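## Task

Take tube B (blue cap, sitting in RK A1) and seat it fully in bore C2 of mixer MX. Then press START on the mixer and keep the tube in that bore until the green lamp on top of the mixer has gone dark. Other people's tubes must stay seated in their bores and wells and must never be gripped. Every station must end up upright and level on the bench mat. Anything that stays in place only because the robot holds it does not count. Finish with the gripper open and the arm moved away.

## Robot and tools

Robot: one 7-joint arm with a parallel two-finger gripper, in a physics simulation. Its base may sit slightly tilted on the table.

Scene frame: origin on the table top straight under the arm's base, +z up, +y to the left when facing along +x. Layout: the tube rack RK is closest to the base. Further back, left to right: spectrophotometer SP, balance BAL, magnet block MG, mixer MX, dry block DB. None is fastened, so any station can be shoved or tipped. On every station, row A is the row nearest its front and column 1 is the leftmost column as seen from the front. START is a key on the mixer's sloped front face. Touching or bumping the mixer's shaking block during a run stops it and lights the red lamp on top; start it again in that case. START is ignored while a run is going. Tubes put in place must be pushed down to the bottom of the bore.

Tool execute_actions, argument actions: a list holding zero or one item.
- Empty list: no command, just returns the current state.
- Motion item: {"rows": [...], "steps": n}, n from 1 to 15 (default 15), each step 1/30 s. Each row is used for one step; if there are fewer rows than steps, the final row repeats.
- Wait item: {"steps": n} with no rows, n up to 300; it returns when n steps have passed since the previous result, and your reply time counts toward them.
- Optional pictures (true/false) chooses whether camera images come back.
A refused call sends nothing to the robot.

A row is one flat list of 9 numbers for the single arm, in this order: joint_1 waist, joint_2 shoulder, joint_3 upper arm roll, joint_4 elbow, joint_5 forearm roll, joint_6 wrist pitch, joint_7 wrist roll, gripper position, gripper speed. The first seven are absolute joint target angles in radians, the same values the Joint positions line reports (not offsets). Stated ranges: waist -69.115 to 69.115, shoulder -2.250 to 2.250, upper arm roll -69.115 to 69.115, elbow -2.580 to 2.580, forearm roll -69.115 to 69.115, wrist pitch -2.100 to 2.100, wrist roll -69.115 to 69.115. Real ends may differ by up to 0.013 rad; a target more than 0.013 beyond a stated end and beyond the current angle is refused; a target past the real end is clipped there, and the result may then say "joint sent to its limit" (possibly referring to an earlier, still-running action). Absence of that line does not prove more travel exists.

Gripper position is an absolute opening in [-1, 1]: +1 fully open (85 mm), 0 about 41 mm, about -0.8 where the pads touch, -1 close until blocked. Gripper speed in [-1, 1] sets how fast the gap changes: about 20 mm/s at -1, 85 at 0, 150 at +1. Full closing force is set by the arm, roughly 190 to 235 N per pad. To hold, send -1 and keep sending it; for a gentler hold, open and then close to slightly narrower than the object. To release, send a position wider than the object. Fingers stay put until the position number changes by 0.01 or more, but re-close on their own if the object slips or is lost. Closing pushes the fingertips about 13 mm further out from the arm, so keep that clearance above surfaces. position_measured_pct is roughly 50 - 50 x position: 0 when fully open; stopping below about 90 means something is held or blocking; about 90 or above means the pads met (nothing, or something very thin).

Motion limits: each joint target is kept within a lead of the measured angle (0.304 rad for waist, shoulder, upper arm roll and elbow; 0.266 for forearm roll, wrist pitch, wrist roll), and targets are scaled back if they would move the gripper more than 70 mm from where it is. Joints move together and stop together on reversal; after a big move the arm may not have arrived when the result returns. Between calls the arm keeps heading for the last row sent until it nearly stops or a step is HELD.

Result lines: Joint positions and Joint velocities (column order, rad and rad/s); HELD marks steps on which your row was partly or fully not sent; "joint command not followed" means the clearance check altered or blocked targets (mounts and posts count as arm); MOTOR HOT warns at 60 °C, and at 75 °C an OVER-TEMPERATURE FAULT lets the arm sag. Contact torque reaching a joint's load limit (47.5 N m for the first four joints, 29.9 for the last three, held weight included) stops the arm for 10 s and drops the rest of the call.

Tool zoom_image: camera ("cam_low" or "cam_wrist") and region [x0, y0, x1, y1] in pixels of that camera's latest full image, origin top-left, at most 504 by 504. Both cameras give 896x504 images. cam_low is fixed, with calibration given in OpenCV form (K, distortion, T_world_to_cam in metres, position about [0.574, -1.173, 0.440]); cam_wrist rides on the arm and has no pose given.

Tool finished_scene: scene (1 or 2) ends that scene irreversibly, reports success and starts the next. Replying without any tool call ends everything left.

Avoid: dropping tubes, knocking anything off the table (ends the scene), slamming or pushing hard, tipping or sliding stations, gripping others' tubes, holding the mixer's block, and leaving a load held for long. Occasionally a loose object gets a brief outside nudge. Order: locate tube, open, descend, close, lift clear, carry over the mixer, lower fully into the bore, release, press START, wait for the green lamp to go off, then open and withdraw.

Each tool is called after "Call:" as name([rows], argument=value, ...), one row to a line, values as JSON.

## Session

Call:
execute_actions([
  {"rows":[[0,0,0,1.4,0,1.74,0,-0.3,0]]},
])

Call:
execute_actions([
  {"steps":100},
])

Scene clock: 0.50 s of 9600.00 s.
position_measured_pct=36.9
Joint positions: [-0.488  0.006  0.054  1.462 -0.057  1.529  0.008]
Joint velocities: [ 0.99  -0.023 -0.225 -0.257  0.237  0.835 -0.035]
Steps of this call (steps 1 to 15: all 15 steps of this action). Readings (joint positions | what the end effector reports):
1: [-0.875 0.025 0.255 1.693 -0.268 1.200 0.039] | position_measured_pct=0.0
2: [-0.867 0.025 0.250 1.688 -0.264 1.204 0.039] | position_measured_pct=0.4
4: [-0.836 0.023 0.228 1.662 -0.241 1.228 0.035] | position_measured_pct=4.8
8: [-0.718 0.015 0.143 1.565 -0.152 1.327 0.022] | position_measured_pct=15.9
15: the state above

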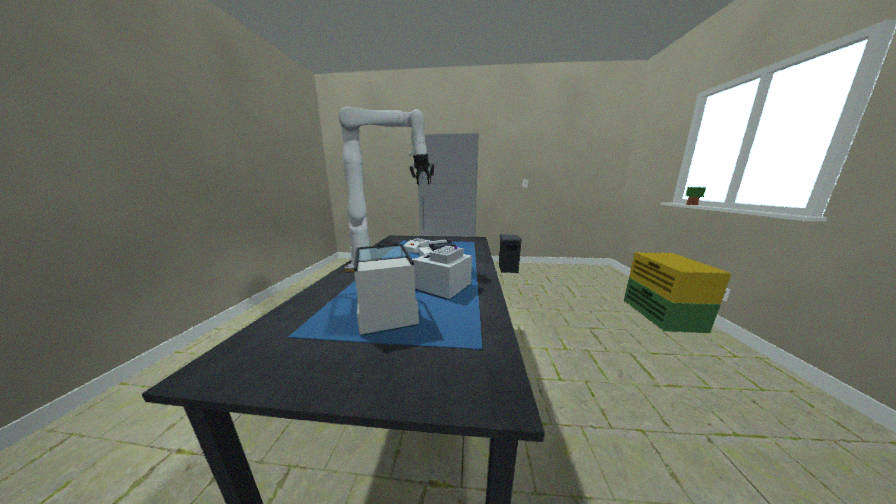

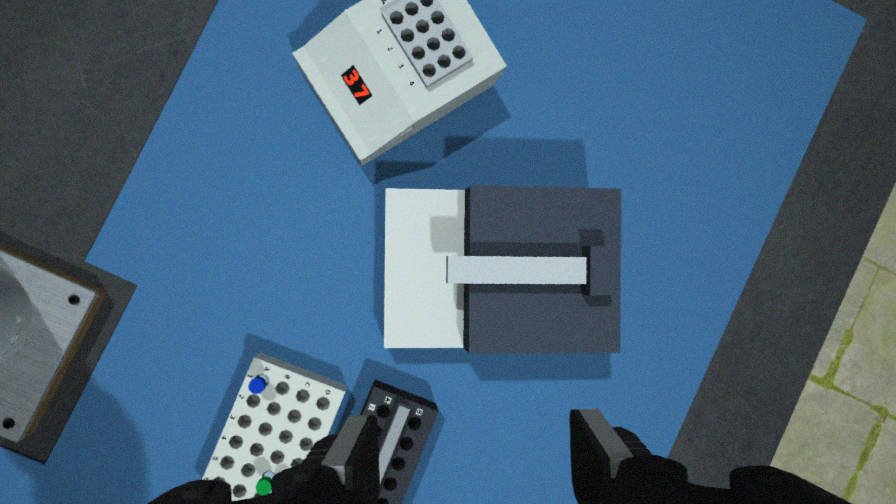

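Scene clock: 3.83 s of 9600.00 s.
position_measured_pct=65.1
Joint positions: [ 0.    0.    0.    1.4   0.    1.74 -0.  ]
Joint velocities: [ 0.    -0.    -0.     0.001 -0.001  0.    -0.001]
Steps of this call (steps 1 to 45: the robot went on to your last target; steps 46 to 100: nothing new was sent). Readings (joint positions | what the end effector reports):
1: [-0.455 0.005 0.047 1.454 -0.050 1.556 0.007] | position_measured_pct=40.1
2: [-0.421 0.004 0.040 1.447 -0.043 1.580 0.006] | position_measured_pct=42.9
4: [-0.351 0.003 0.030 1.435 -0.032 1.621 0.005] | position_measured_pct=48.8
8: [-0.206 0.002 0.016 1.419 -0.017 1.677 0.002] | position_measured_pct=60.7
100: the state above
The arm was judged still, so your last target was given up. Only a new action makes it travel on or press farther. Fingers that are still opening or closing keep moving.

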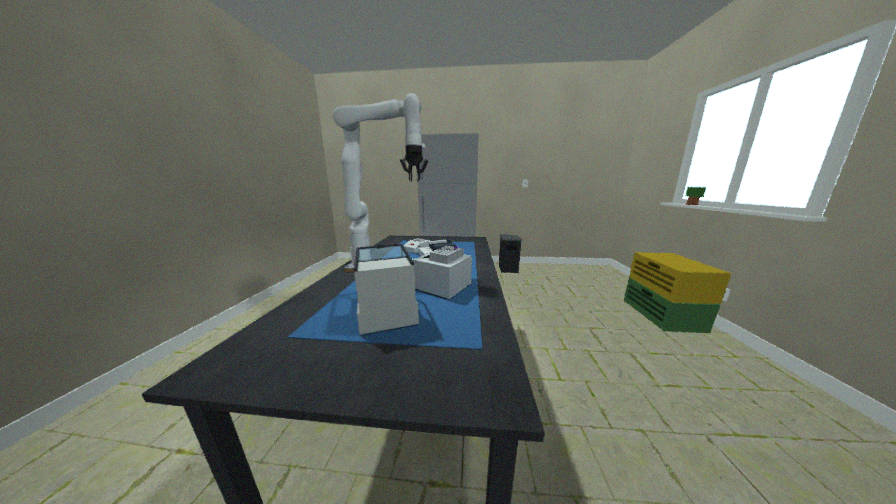

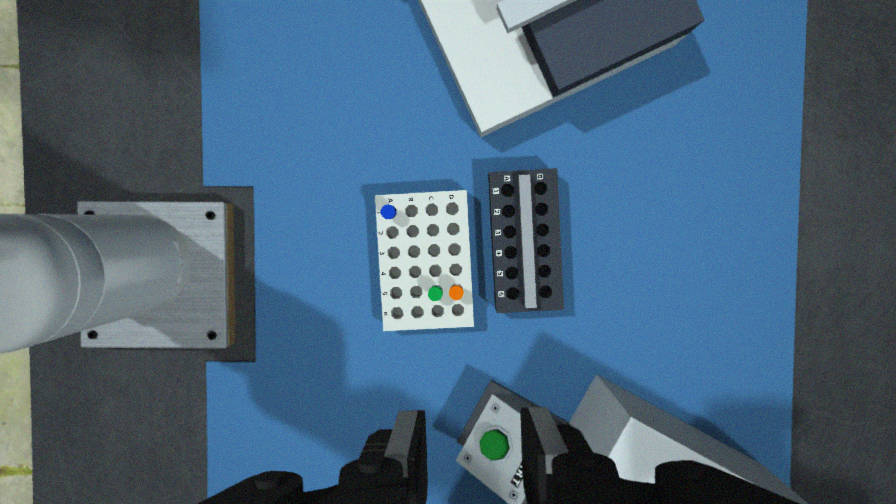

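Call:
execute_actions([
  {"rows":[[-0.296,0.015,0,2.335,0,0.79,0,-0.3,0]]},
], pictures=false)

Call:
execute_actions([
  {"steps":20},
], pictures=false)

Call:
execute_actions([
  {"rows":[[-0.296,0.328,0,2.492,0,0.321,0,-0.3,0]]},
], pictures=false)

Call:
execute_actions([
  {"steps":20},
])

Scene clock: 7.70 s of 9600.00 s.
position_measured_pct=65.1
Joint positions: [-0.237  0.012 -0.     1.799 -0.     1.389 -0.   ]
Joint velocities: [-0.268  0.017 -0.001  1.11  -0.001 -0.976  0.001]
Steps of this call (steps 1 to 101: nothing new was sent; steps 102 to 116: all 15 steps of this action). Readings (joint positions | what the end effector reports):
102: [-0.002 -0.000 0.000 1.401 0.000 1.739 -0.000] | position_measured_pct=65.1
103: [-0.009 -0.000 0.001 1.406 0.001 1.735 -0.000] | position_measured_pct=65.1
105: [-0.039 0.001 0.002 1.433 0.001 1.712 -0.000] | position_measured_pct=65.1
109: [-0.136 0.006 -0.000 1.548 -0.000 1.610 -0.000] | position_measured_pct=65.1
116: the state above

Scene clock: 8.37 s of 9600.00 s.
position_measured_pct=65.1
Joint positions: [-0.295  0.015 -0.     2.334 -0.     0.791  0.   ]
Joint velocities: [-0.004 -0.002  0.001  0.009 -0.001 -0.017 -0.001]
Steps of this call (steps 1 to 20: the robot went on to your last target). Readings (joint positions | what the end effector reports):
1: [-0.246 0.013 -0.000 1.836 -0.000 1.356 -0.000] | position_measured_pct=65.1
2: [-0.253 0.013 -0.000 1.873 -0.000 1.324 -0.000] | position_measured_pct=65.1
4: [-0.265 0.014 -0.000 1.948 -0.000 1.258 -0.000] | position_measured_pct=65.1
8: [-0.279 0.015 -0.000 2.097 -0.000 1.126 -0.000] | position_measured_pct=65.1
20: the state above

Scene clock: 8.87 s of 9600.00 s.
position_measured_pct=65.1
Joint positions: [-0.296  0.305 -0.     2.482  0.     0.374 -0.   ]
Joint velocities: [-0.001  0.331 -0.001  0.17   0.001 -0.971  0.002]
Steps of this call (steps 1 to 15: all 15 steps of this action). Readings (joint positions | what the end effector reports):
1: [-0.296 0.017 -0.000 2.335 -0.000 0.789 0.000] | position_measured_pct=65.1
2: [-0.296 0.024 0.000 2.338 -0.000 0.785 0.000] | position_measured_pct=65.1
4: [-0.296 0.054 0.000 2.351 -0.000 0.761 -0.000] | position_measured_pct=65.1
8: [-0.296 0.172 -0.000 2.410 0.000 0.652 0.000] | position_measured_pct=65.1
15: the state above

Scene clock: 9.53 s of 9600.00 s.
position_measured_pct=65.1
Joint positions: [-0.296  0.328 -0.     2.492  0.     0.321  0.   ]
Joint velocities: [ 0.     0.    -0.001  0.    -0.001  0.     0.   ]
Steps of this call (steps 1 to 20: the robot went on to your last target). Readings (joint positions | what the end effector reports):
1: [-0.296 0.314 -0.000 2.487 -0.000 0.347 -0.000] | position_measured_pct=65.1
2: [-0.296 0.319 -0.000 2.490 -0.000 0.330 -0.000] | position_measured_pct=65.1
4: [-0.296 0.322 -0.000 2.491 -0.000 0.322 -0.000] | position_measured_pct=65.1
8: [-0.296 0.326 -0.000 2.492 0.000 0.321 0.000] | position_measured_pct=65.1
20: the state above

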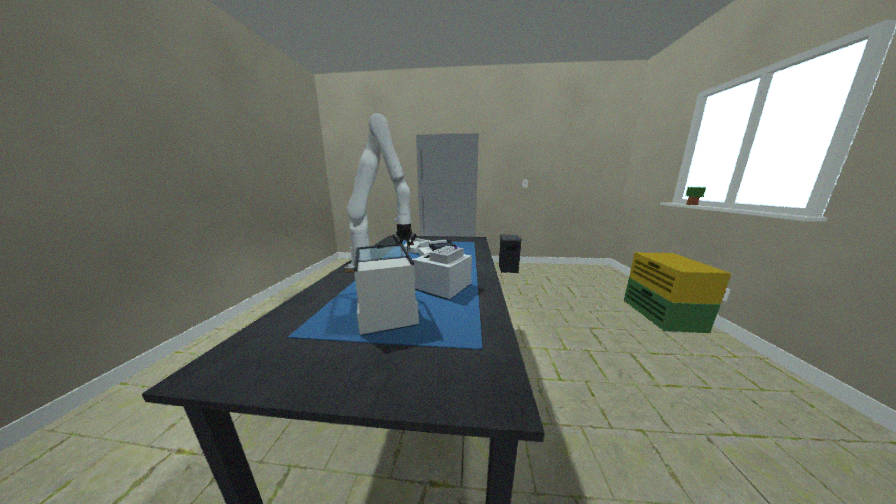

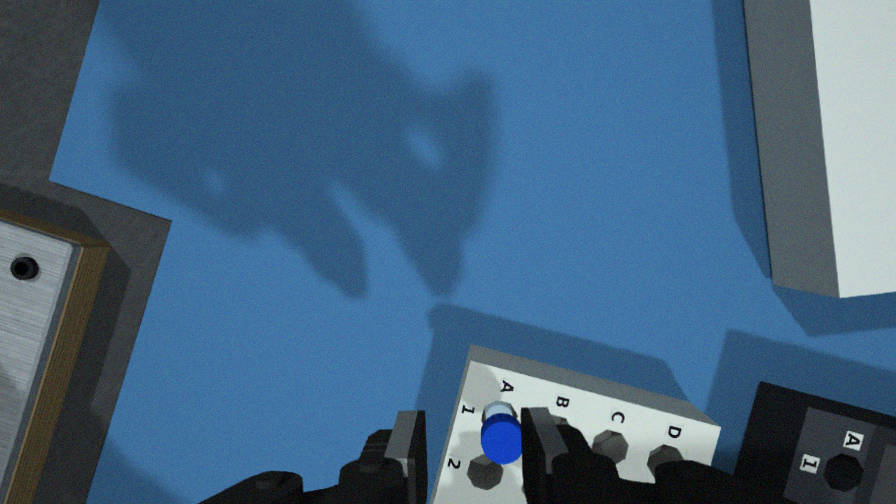

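Call:
execute_actions([
  {"rows":[[-0.29,0.339,0,2.467,0,0.335,0,-0.3,0]],"steps":8},
], pictures=false)

Call:
execute_actions([
  {"rows":[[-0.29,0.441,0,2.496,0,0.205,0,-0.3,0]]},
])

Call:
execute_actions([
  {"rows":[[-0.29,0.441,0,2.496,0,0.205,0,-0.62,-0.5]]},
], pictures=false)

Call:
execute_actions([
  {"rows":[[-0.29,0.339,0,2.467,0,0.335,0,-0.62,0]]},
], pictures=false)

Call:
execute_actions([
  {"rows":[[-0.29,0.209,0,2.407,0,0.525,0,-0.62,0]]},
], pictures=false)

Call:
execute_actions([
  {"rows":[[0,0,0,1.8,0,1.34,0,-0.62,0]]},
], pictures=false)

Call:
execute_actions([
  {"steps":20},
], pictures=false)

Call:
execute_actions([
  {"rows":[[0.42,0.5,0,1.25,0,1.39,0,-0.62,0]]},
], pictures=false)

Call:
execute_actions([
  {"steps":30},
])

Scene clock: 15.80 s of 9600.00 s.
position_measured_pct=65.1
Joint positions: [-0.29   0.338 -0.     2.467 -0.     0.335 -0.   ]
Joint velocities: [ 0.003  0.005  0.001 -0.001  0.001  0.005 -0.   ]
Steps of this call (steps 1 to 15: the robot went on to your last target; steps 16 to 180: nothing new was sent; steps 181 to 188: all 8 steps of this action). Readings (joint positions | what the end effector reports):
181: [-0.296 0.329 -0.000 2.491 -0.000 0.322 0.000] | position_measured_pct=65.1
182: [-0.294 0.332 -0.000 2.486 -0.000 0.325 0.000] | position_measured_pct=65.1
184: [-0.291 0.338 0.000 2.471 0.000 0.333 -0.000] | position_measured_pct=65.1
188: the state above

Scene clock: 16.30 s of 9600.00 s.
position_measured_pct=65.1
Joint positions: [-0.29   0.44  -0.     2.496  0.     0.205  0.   ]
Joint velocities: [-0.     0.012 -0.001  0.    -0.001  0.001 -0.001]
Steps of this call (steps 1 to 15: all 15 steps of this action). Readings (joint positions | what the end effector reports):
1: [-0.290 0.340 0.000 2.467 -0.000 0.334 -0.000] | position_measured_pct=65.1
2: [-0.290 0.347 0.000 2.469 -0.000 0.327 -0.000] | position_measured_pct=65.1
4: [-0.290 0.378 0.000 2.478 0.000 0.292 0.000] | position_measured_pct=65.1
8: [-0.290 0.433 -0.000 2.494 0.000 0.212 0.000] | position_measured_pct=65.1
15: the state above

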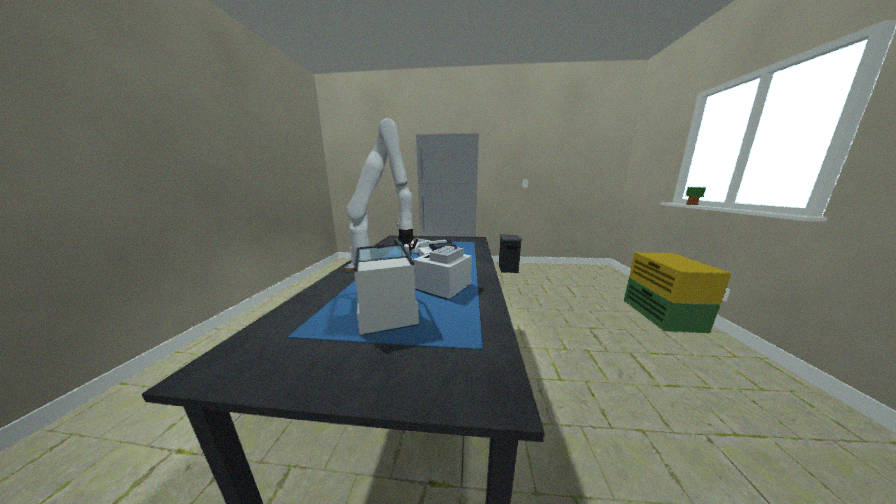

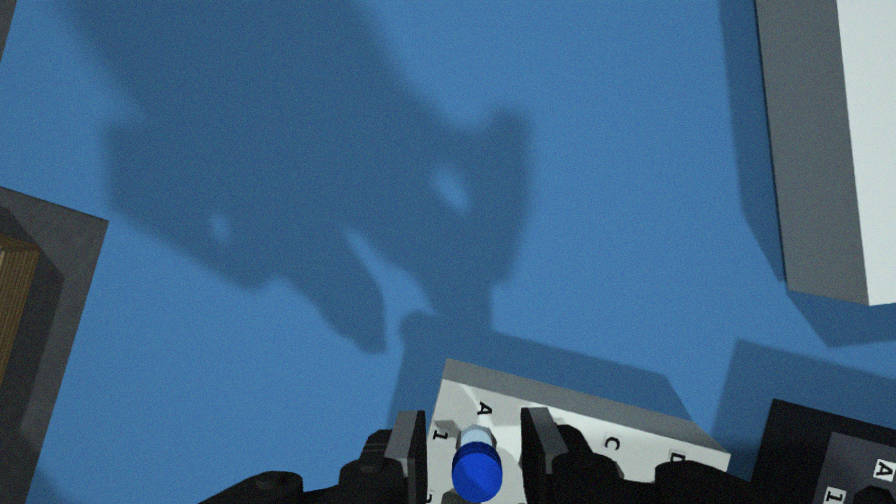

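Scene clock: 16.80 s of 9600.00 s.
position_measured_pct=79.8
Joint positions: [-0.29   0.441  0.     2.496  0.     0.205 -0.   ]
Joint velocities: [-0.001  0.    -0.     0.    -0.002  0.001 -0.   ]
Steps of this call (steps 1 to 15: all 15 steps of this action). Readings (joint positions | what the end effector reports):
1: [-0.290 0.440 -0.000 2.496 0.000 0.205 0.000] | position_measured_pct=65.1
2: [-0.290 0.440 -0.000 2.496 0.000 0.205 0.000] | position_measured_pct=65.5
4: [-0.290 0.441 -0.000 2.496 0.000 0.205 0.000] | position_measured_pct=67.9
8: [-0.290 0.441 -0.000 2.496 -0.000 0.205 -0.000] | position_measured_pct=75.0
15: the state above

Scene clock: 17.30 s of 9600.00 s.
position_measured_pct=79.8
Joint positions: [-0.29   0.34   0.     2.467 -0.     0.335 -0.   ]
Joint velocities: [ 0.001 -0.012  0.    -0.002  0.001 -0.     0.001]
Steps of this call (steps 1 to 15: all 15 steps of this action). Readings (joint positions | what the end effector reports):
1: [-0.290 0.439 0.000 2.496 0.000 0.206 -0.000] | position_measured_pct=79.8
2: [-0.290 0.432 -0.000 2.494 0.000 0.213 0.000] | position_measured_pct=79.8
4: [-0.290 0.402 -0.000 2.487 -0.000 0.247 -0.000] | position_measured_pct=79.8
8: [-0.290 0.347 0.000 2.469 -0.000 0.328 -0.000] | position_measured_pct=79.8
15: the state above

Scene clock: 17.80 s of 9600.00 s.
position_measured_pct=79.8
Joint positions: [-0.29   0.211  0.     2.407 -0.     0.525  0.   ]
Joint velocities: [ 0.001 -0.019 -0.    -0.002  0.     0.     0.001]
Steps of this call (steps 1 to 15: all 15 steps of this action). Readings (joint positions | what the end effector reports):
1: [-0.290 0.338 -0.000 2.467 0.000 0.336 0.000] | position_measured_pct=79.8
2: [-0.290 0.331 -0.000 2.464 0.000 0.344 0.000] | position_measured_pct=79.8
4: [-0.290 0.300 -0.000 2.452 0.000 0.383 0.000] | position_measured_pct=79.8
8: [-0.290 0.225 0.000 2.414 -0.000 0.502 -0.000] | position_measured_pct=79.8
15: the state above

Scene clock: 18.30 s of 9600.00 s.
position_measured_pct=79.8
Joint positions: [-0.075  0.055  0.     2.06   0.     0.83  -0.   ]
Joint velocities: [ 0.287 -0.207  0.    -0.954  0.     0.846  0.001]
Steps of this call (steps 1 to 15: all 15 steps of this action). Readings (joint positions | what the end effector reports):
1: [-0.288 0.209 -0.000 2.406 -0.000 0.526 0.000] | position_measured_pct=79.8
2: [-0.281 0.204 -0.001 2.401 -0.000 0.531 0.000] | position_measured_pct=79.8
4: [-0.252 0.183 -0.001 2.375 -0.000 0.555 0.000] | position_measured_pct=79.8
8: [-0.167 0.122 -0.000 2.270 -0.000 0.646 0.000] | position_measured_pct=79.8
15: the state above

Scene clock: 18.97 s of 9600.00 s.
position_measured_pct=79.8
Joint positions: [-0.    0.    0.    1.8   0.    1.34  0.  ]
Joint velocities: [ 0.003 -0.001  0.001 -0.001  0.001 -0.    -0.003]
Steps of this call (steps 1 to 20: the robot went on to your last target). Readings (joint positions | what the end effector reports):
1: [-0.066 0.048 0.000 2.028 0.000 0.859 -0.000] | position_measured_pct=79.8
2: [-0.056 0.041 -0.000 1.995 -0.000 0.892 -0.000] | position_measured_pct=79.8
4: [-0.038 0.028 0.000 1.931 0.000 0.969 -0.000] | position_measured_pct=79.8
8: [-0.017 0.012 0.000 1.851 0.000 1.131 -0.000] | position_measured_pct=79.8
20: the state above

Scene clock: 19.47 s of 9600.00 s.
position_measured_pct=79.8
Joint positions: [ 0.297  0.334 -0.001  1.458 -0.     1.377  0.   ]
Joint velocities: [ 0.539  0.73  -0.005 -0.923 -0.003  0.055  0.001]
Steps of this call (steps 1 to 15: all 15 steps of this action). Readings (joint positions | what the end effector reports):
1: [0.001 0.002 -0.000 1.799 -0.000 1.340 0.000] | position_measured_pct=79.8
2: [0.009 0.009 -0.001 1.794 -0.001 1.342 0.000] | position_measured_pct=79.8
4: [0.040 0.039 -0.002 1.767 -0.001 1.346 0.000] | position_measured_pct=79.8
8: [0.147 0.147 -0.001 1.661 -0.001 1.361 0.000] | position_measured_pct=79.8
15: the state above

Scene clock: 20.47 s of 9600.00 s.
position_measured_pct=79.8
Joint positions: [ 0.42  0.5   0.    1.25  0.    1.39 -0.  ]
Joint velocities: [-0.     0.     0.     0.002 -0.002 -0.001 -0.001]
Steps of this call (steps 1 to 30: the robot went on to your last target). Readings (joint positions | what the end effector reports):
1: [0.315 0.359 -0.001 1.427 -0.000 1.379 0.000] | position_measured_pct=79.8
2: [0.333 0.383 -0.001 1.396 -0.000 1.381 -0.000] | position_measured_pct=79.8
4: [0.368 0.430 -0.000 1.337 -0.000 1.384 -0.000] | position_measured_pct=79.8
8: [0.411 0.488 0.001 1.260 0.001 1.388 -0.000] | position_measured_pct=79.8
30: the state above
The arm was judged still, so your last target was given up. Only a new action makes it travel on or press farther. Fingers that are still opening or closing keep moving.

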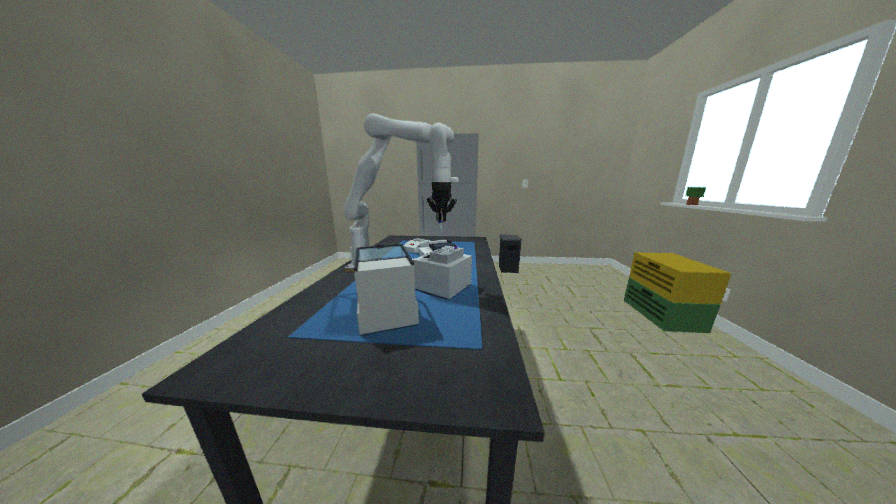

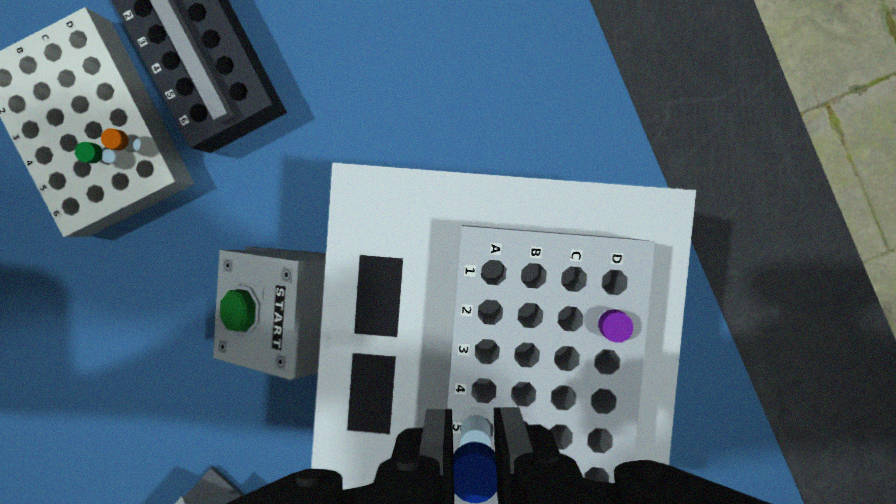

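Call:
execute_actions([
  {"rows":[[0.392,0.64,0,1.237,0,1.265,1.5,-0.62,0]]},
], pictures=false)

Call:
execute_actions([
  {"steps":45},
])

Call:
zoom_image(camera="cam_wrist", region=[400,370,560,504])

Scene clock: 24.23 s of 9600.00 s.
position_measured_pct=79.8
Joint positions: [ 0.394  0.63  -0.     1.238 -0.     1.272  0.505]
Joint velocities: [-0.013  0.067  0.001 -0.007 -0.001 -0.054  1.214]
Steps of this call (steps 1 to 98: nothing new was sent; steps 99 to 113: all 15 steps of this action). Readings (joint positions | what the end effector reports):
99: [0.420 0.501 0.000 1.250 0.000 1.389 0.002] | position_measured_pct=79.8
100: [0.418 0.508 0.000 1.248 0.000 1.385 0.011] | position_measured_pct=79.8
102: [0.413 0.536 0.001 1.245 0.000 1.362 0.062] | position_measured_pct=79.8
106: [0.401 0.594 -0.000 1.242 -0.000 1.306 0.221] | position_measured_pct=79.8
113: the state above

Scene clock: 25.73 s of 9600.00 s.
position_measured_pct=79.8
Joint positions: [ 0.392  0.64   0.     1.237 -0.     1.265  1.5  ]
Joint velocities: [ 0.    -0.001  0.     0.001 -0.     0.    -0.002]
Steps of this call (steps 1 to 45: the robot went on to your last target). Readings (joint positions | what the end effector reports):
1: [0.394 0.632 -0.000 1.238 -0.000 1.271 0.546] | position_measured_pct=79.8
2: [0.393 0.634 -0.000 1.238 -0.000 1.270 0.587] | position_measured_pct=79.8
4: [0.393 0.636 -0.000 1.237 -0.000 1.268 0.668] | position_measured_pct=79.8
8: [0.392 0.638 -0.000 1.237 -0.000 1.266 0.830] | position_measured_pct=79.8
45: the state above
The arm was judged still, so your last target was given up. Only a new action makes it travel on or press farther. Fingers that are still opening or closing keep moving.

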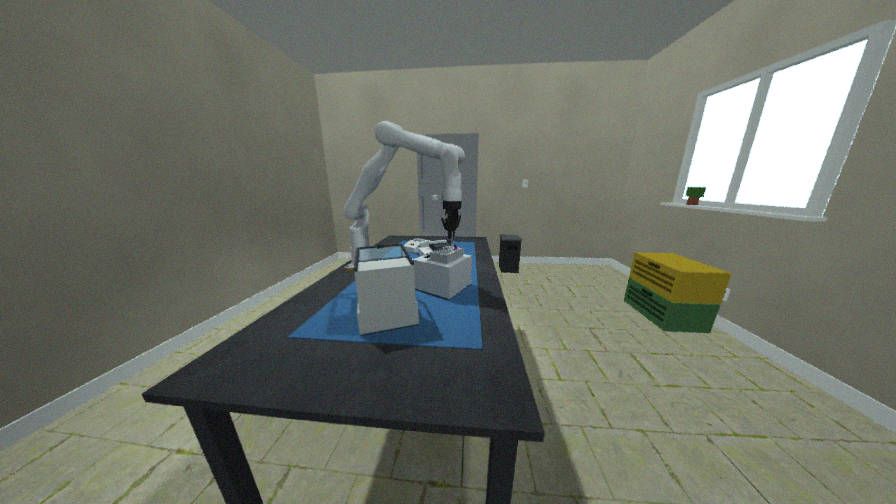

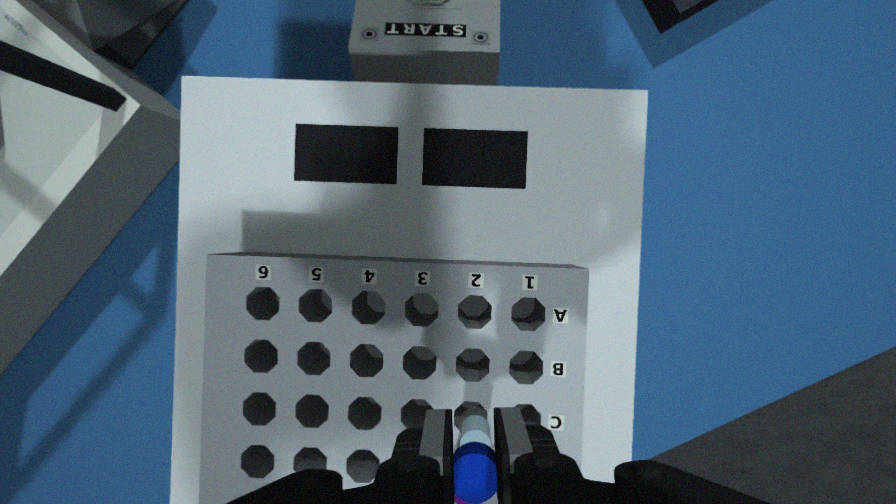

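Region (400, 370, 560, 504) of cam_wrist's 896x504 image, scaled by 3.150; it fills the top 422 rows of this view, and the rest is white.

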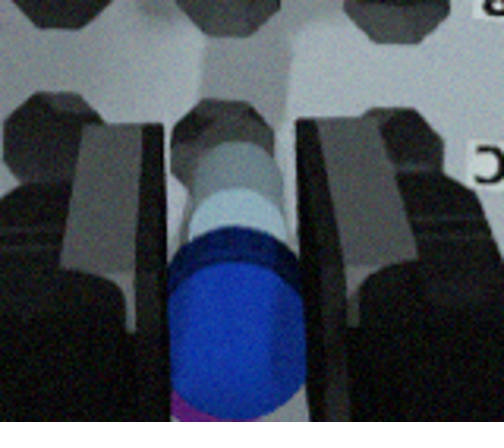

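Call:
execute_actions([
  {"rows":[[0.395,0.645,0,1.25,0,1.247,1.5,-0.62,0]]},
], pictures=false)

Call:
execute_actions([
  {"rows":[[0.395,0.655,0,1.27,0,1.217,1.5,-0.62,0]]},
])

Scene clock: 28.43 s of 9600.00 s.
position_measured_pct=79.8
Joint positions: [0.395 0.645 0.    1.25  0.    1.247 1.5  ]
Joint velocities: [-0.    -0.    -0.001 -0.001 -0.001 -0.001  0.002]
Steps of this call (steps 1 to 66: nothing new was sent; steps 67 to 81: all 15 steps of this action). Readings (joint positions | what the end effector reports):
67: [0.392 0.640 -0.000 1.238 -0.000 1.264 1.500] | position_measured_pct=79.8
68: [0.393 0.642 -0.000 1.242 -0.000 1.258 1.500] | position_measured_pct=79.8
70: [0.395 0.645 0.000 1.249 0.000 1.249 1.500] | position_measured_pct=79.8
74: [0.395 0.645 0.000 1.250 -0.000 1.247 1.500] | position_measured_pct=79.8
81: the state above

Scene clock: 28.93 s of 9600.00 s.
position_measured_pct=79.8
Joint positions: [0.395 0.655 0.    1.27  0.    1.217 1.5  ]
Joint velocities: [ 0.001  0.    -0.    -0.     0.     0.001 -0.001]
Steps of this call (steps 1 to 15: all 15 steps of this action). Readings (joint positions | what the end effector reports):
1: [0.395 0.646 0.000 1.251 0.000 1.246 1.500] | position_measured_pct=79.8
2: [0.395 0.648 0.000 1.255 0.000 1.238 1.500] | position_measured_pct=79.8
4: [0.395 0.654 0.000 1.267 0.000 1.221 1.500] | position_measured_pct=79.8
8: [0.395 0.655 -0.000 1.270 -0.000 1.217 1.500] | position_measured_pct=79.8
15: the state above

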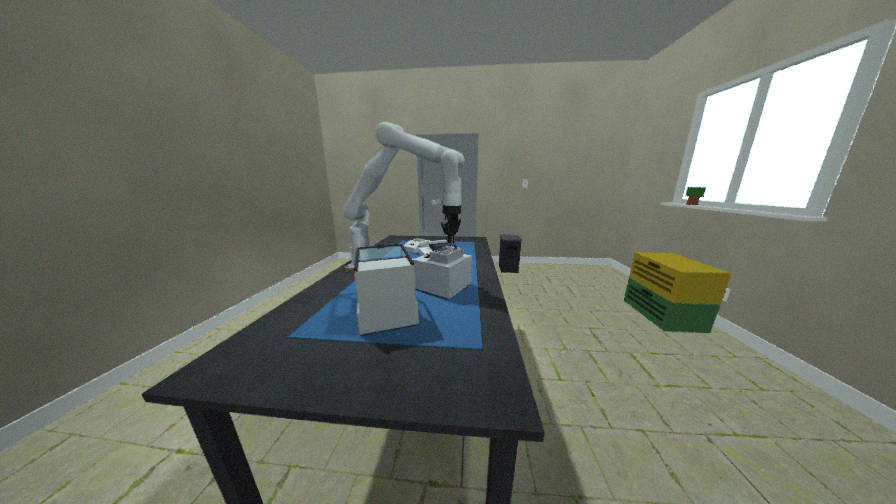

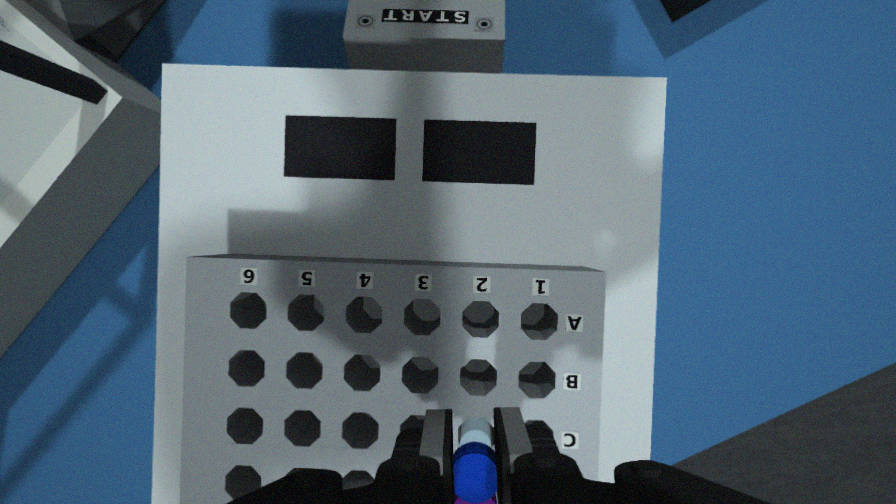

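Call:
execute_actions([
  {"rows":[[0.395,0.66,0,1.262,0,1.22,1.5,-0.62,0]],"steps":8},
], pictures=false)

Call:
execute_actions([
  {"rows":[[0.395,0.673,0,1.284,0,1.185,1.5,-0.62,0]]},
])

Scene clock: 31.47 s of 9600.00 s.
position_measured_pct=79.8
Joint positions: [ 0.395  0.66  -0.     1.263 -0.     1.221  1.5  ]
Joint velocities: [-0.     0.001 -0.001 -0.001  0.003  0.001  0.   ]
Steps of this call (steps 1 to 15: the robot went on to your last target; steps 16 to 68: nothing new was sent; steps 69 to 76: all 8 steps of this action). Readings (joint positions | what the end effector reports):
69: [0.395 0.656 0.000 1.269 -0.000 1.217 1.500] | position_measured_pct=79.8
70: [0.395 0.658 0.000 1.266 -0.000 1.219 1.500] | position_measured_pct=79.8
72: [0.395 0.660 -0.000 1.263 -0.000 1.220 1.500] | position_measured_pct=79.8
76: the state above

Scene clock: 31.97 s of 9600.00 s.
position_measured_pct=79.8
Joint positions: [ 0.395  0.672 -0.     1.285 -0.     1.187  1.5  ]
Joint velocities: [ 0.001  0.    -0.     0.    -0.001 -0.     0.   ]
Steps of this call (steps 1 to 15: all 15 steps of this action). Readings (joint positions | what the end effector reports):
1: [0.395 0.661 -0.000 1.264 -0.000 1.219 1.500] | position_measured_pct=79.8
2: [0.395 0.664 -0.000 1.268 -0.000 1.211 1.500] | position_measured_pct=79.8
4: [0.395 0.671 -0.000 1.282 -0.000 1.192 1.500] | position_measured_pct=79.8
8: [0.395 0.672 -0.000 1.285 -0.000 1.187 1.500] | position_measured_pct=79.8
15: the state above

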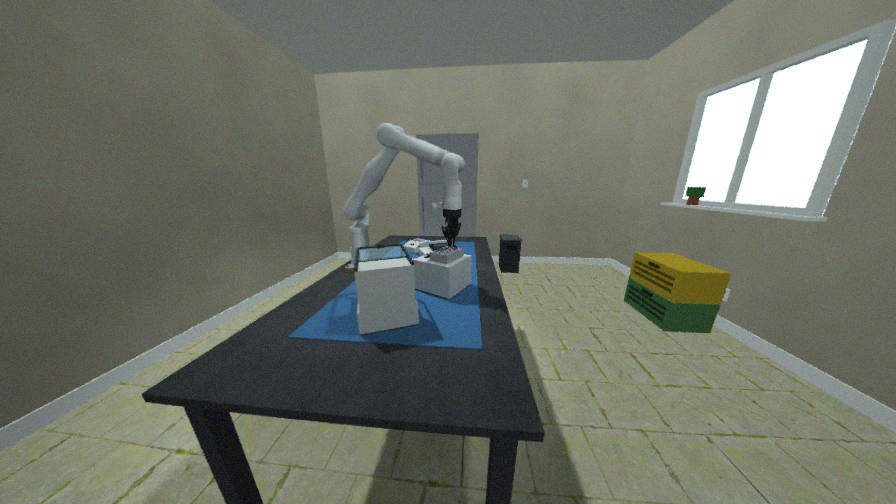

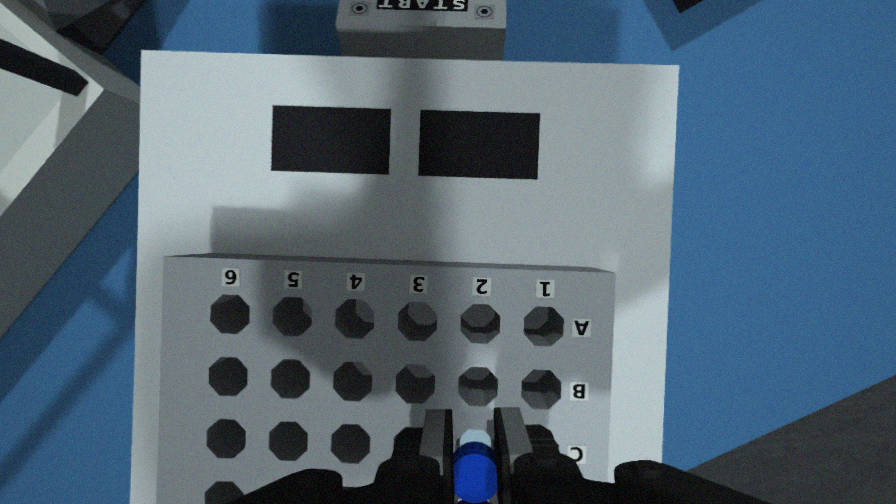

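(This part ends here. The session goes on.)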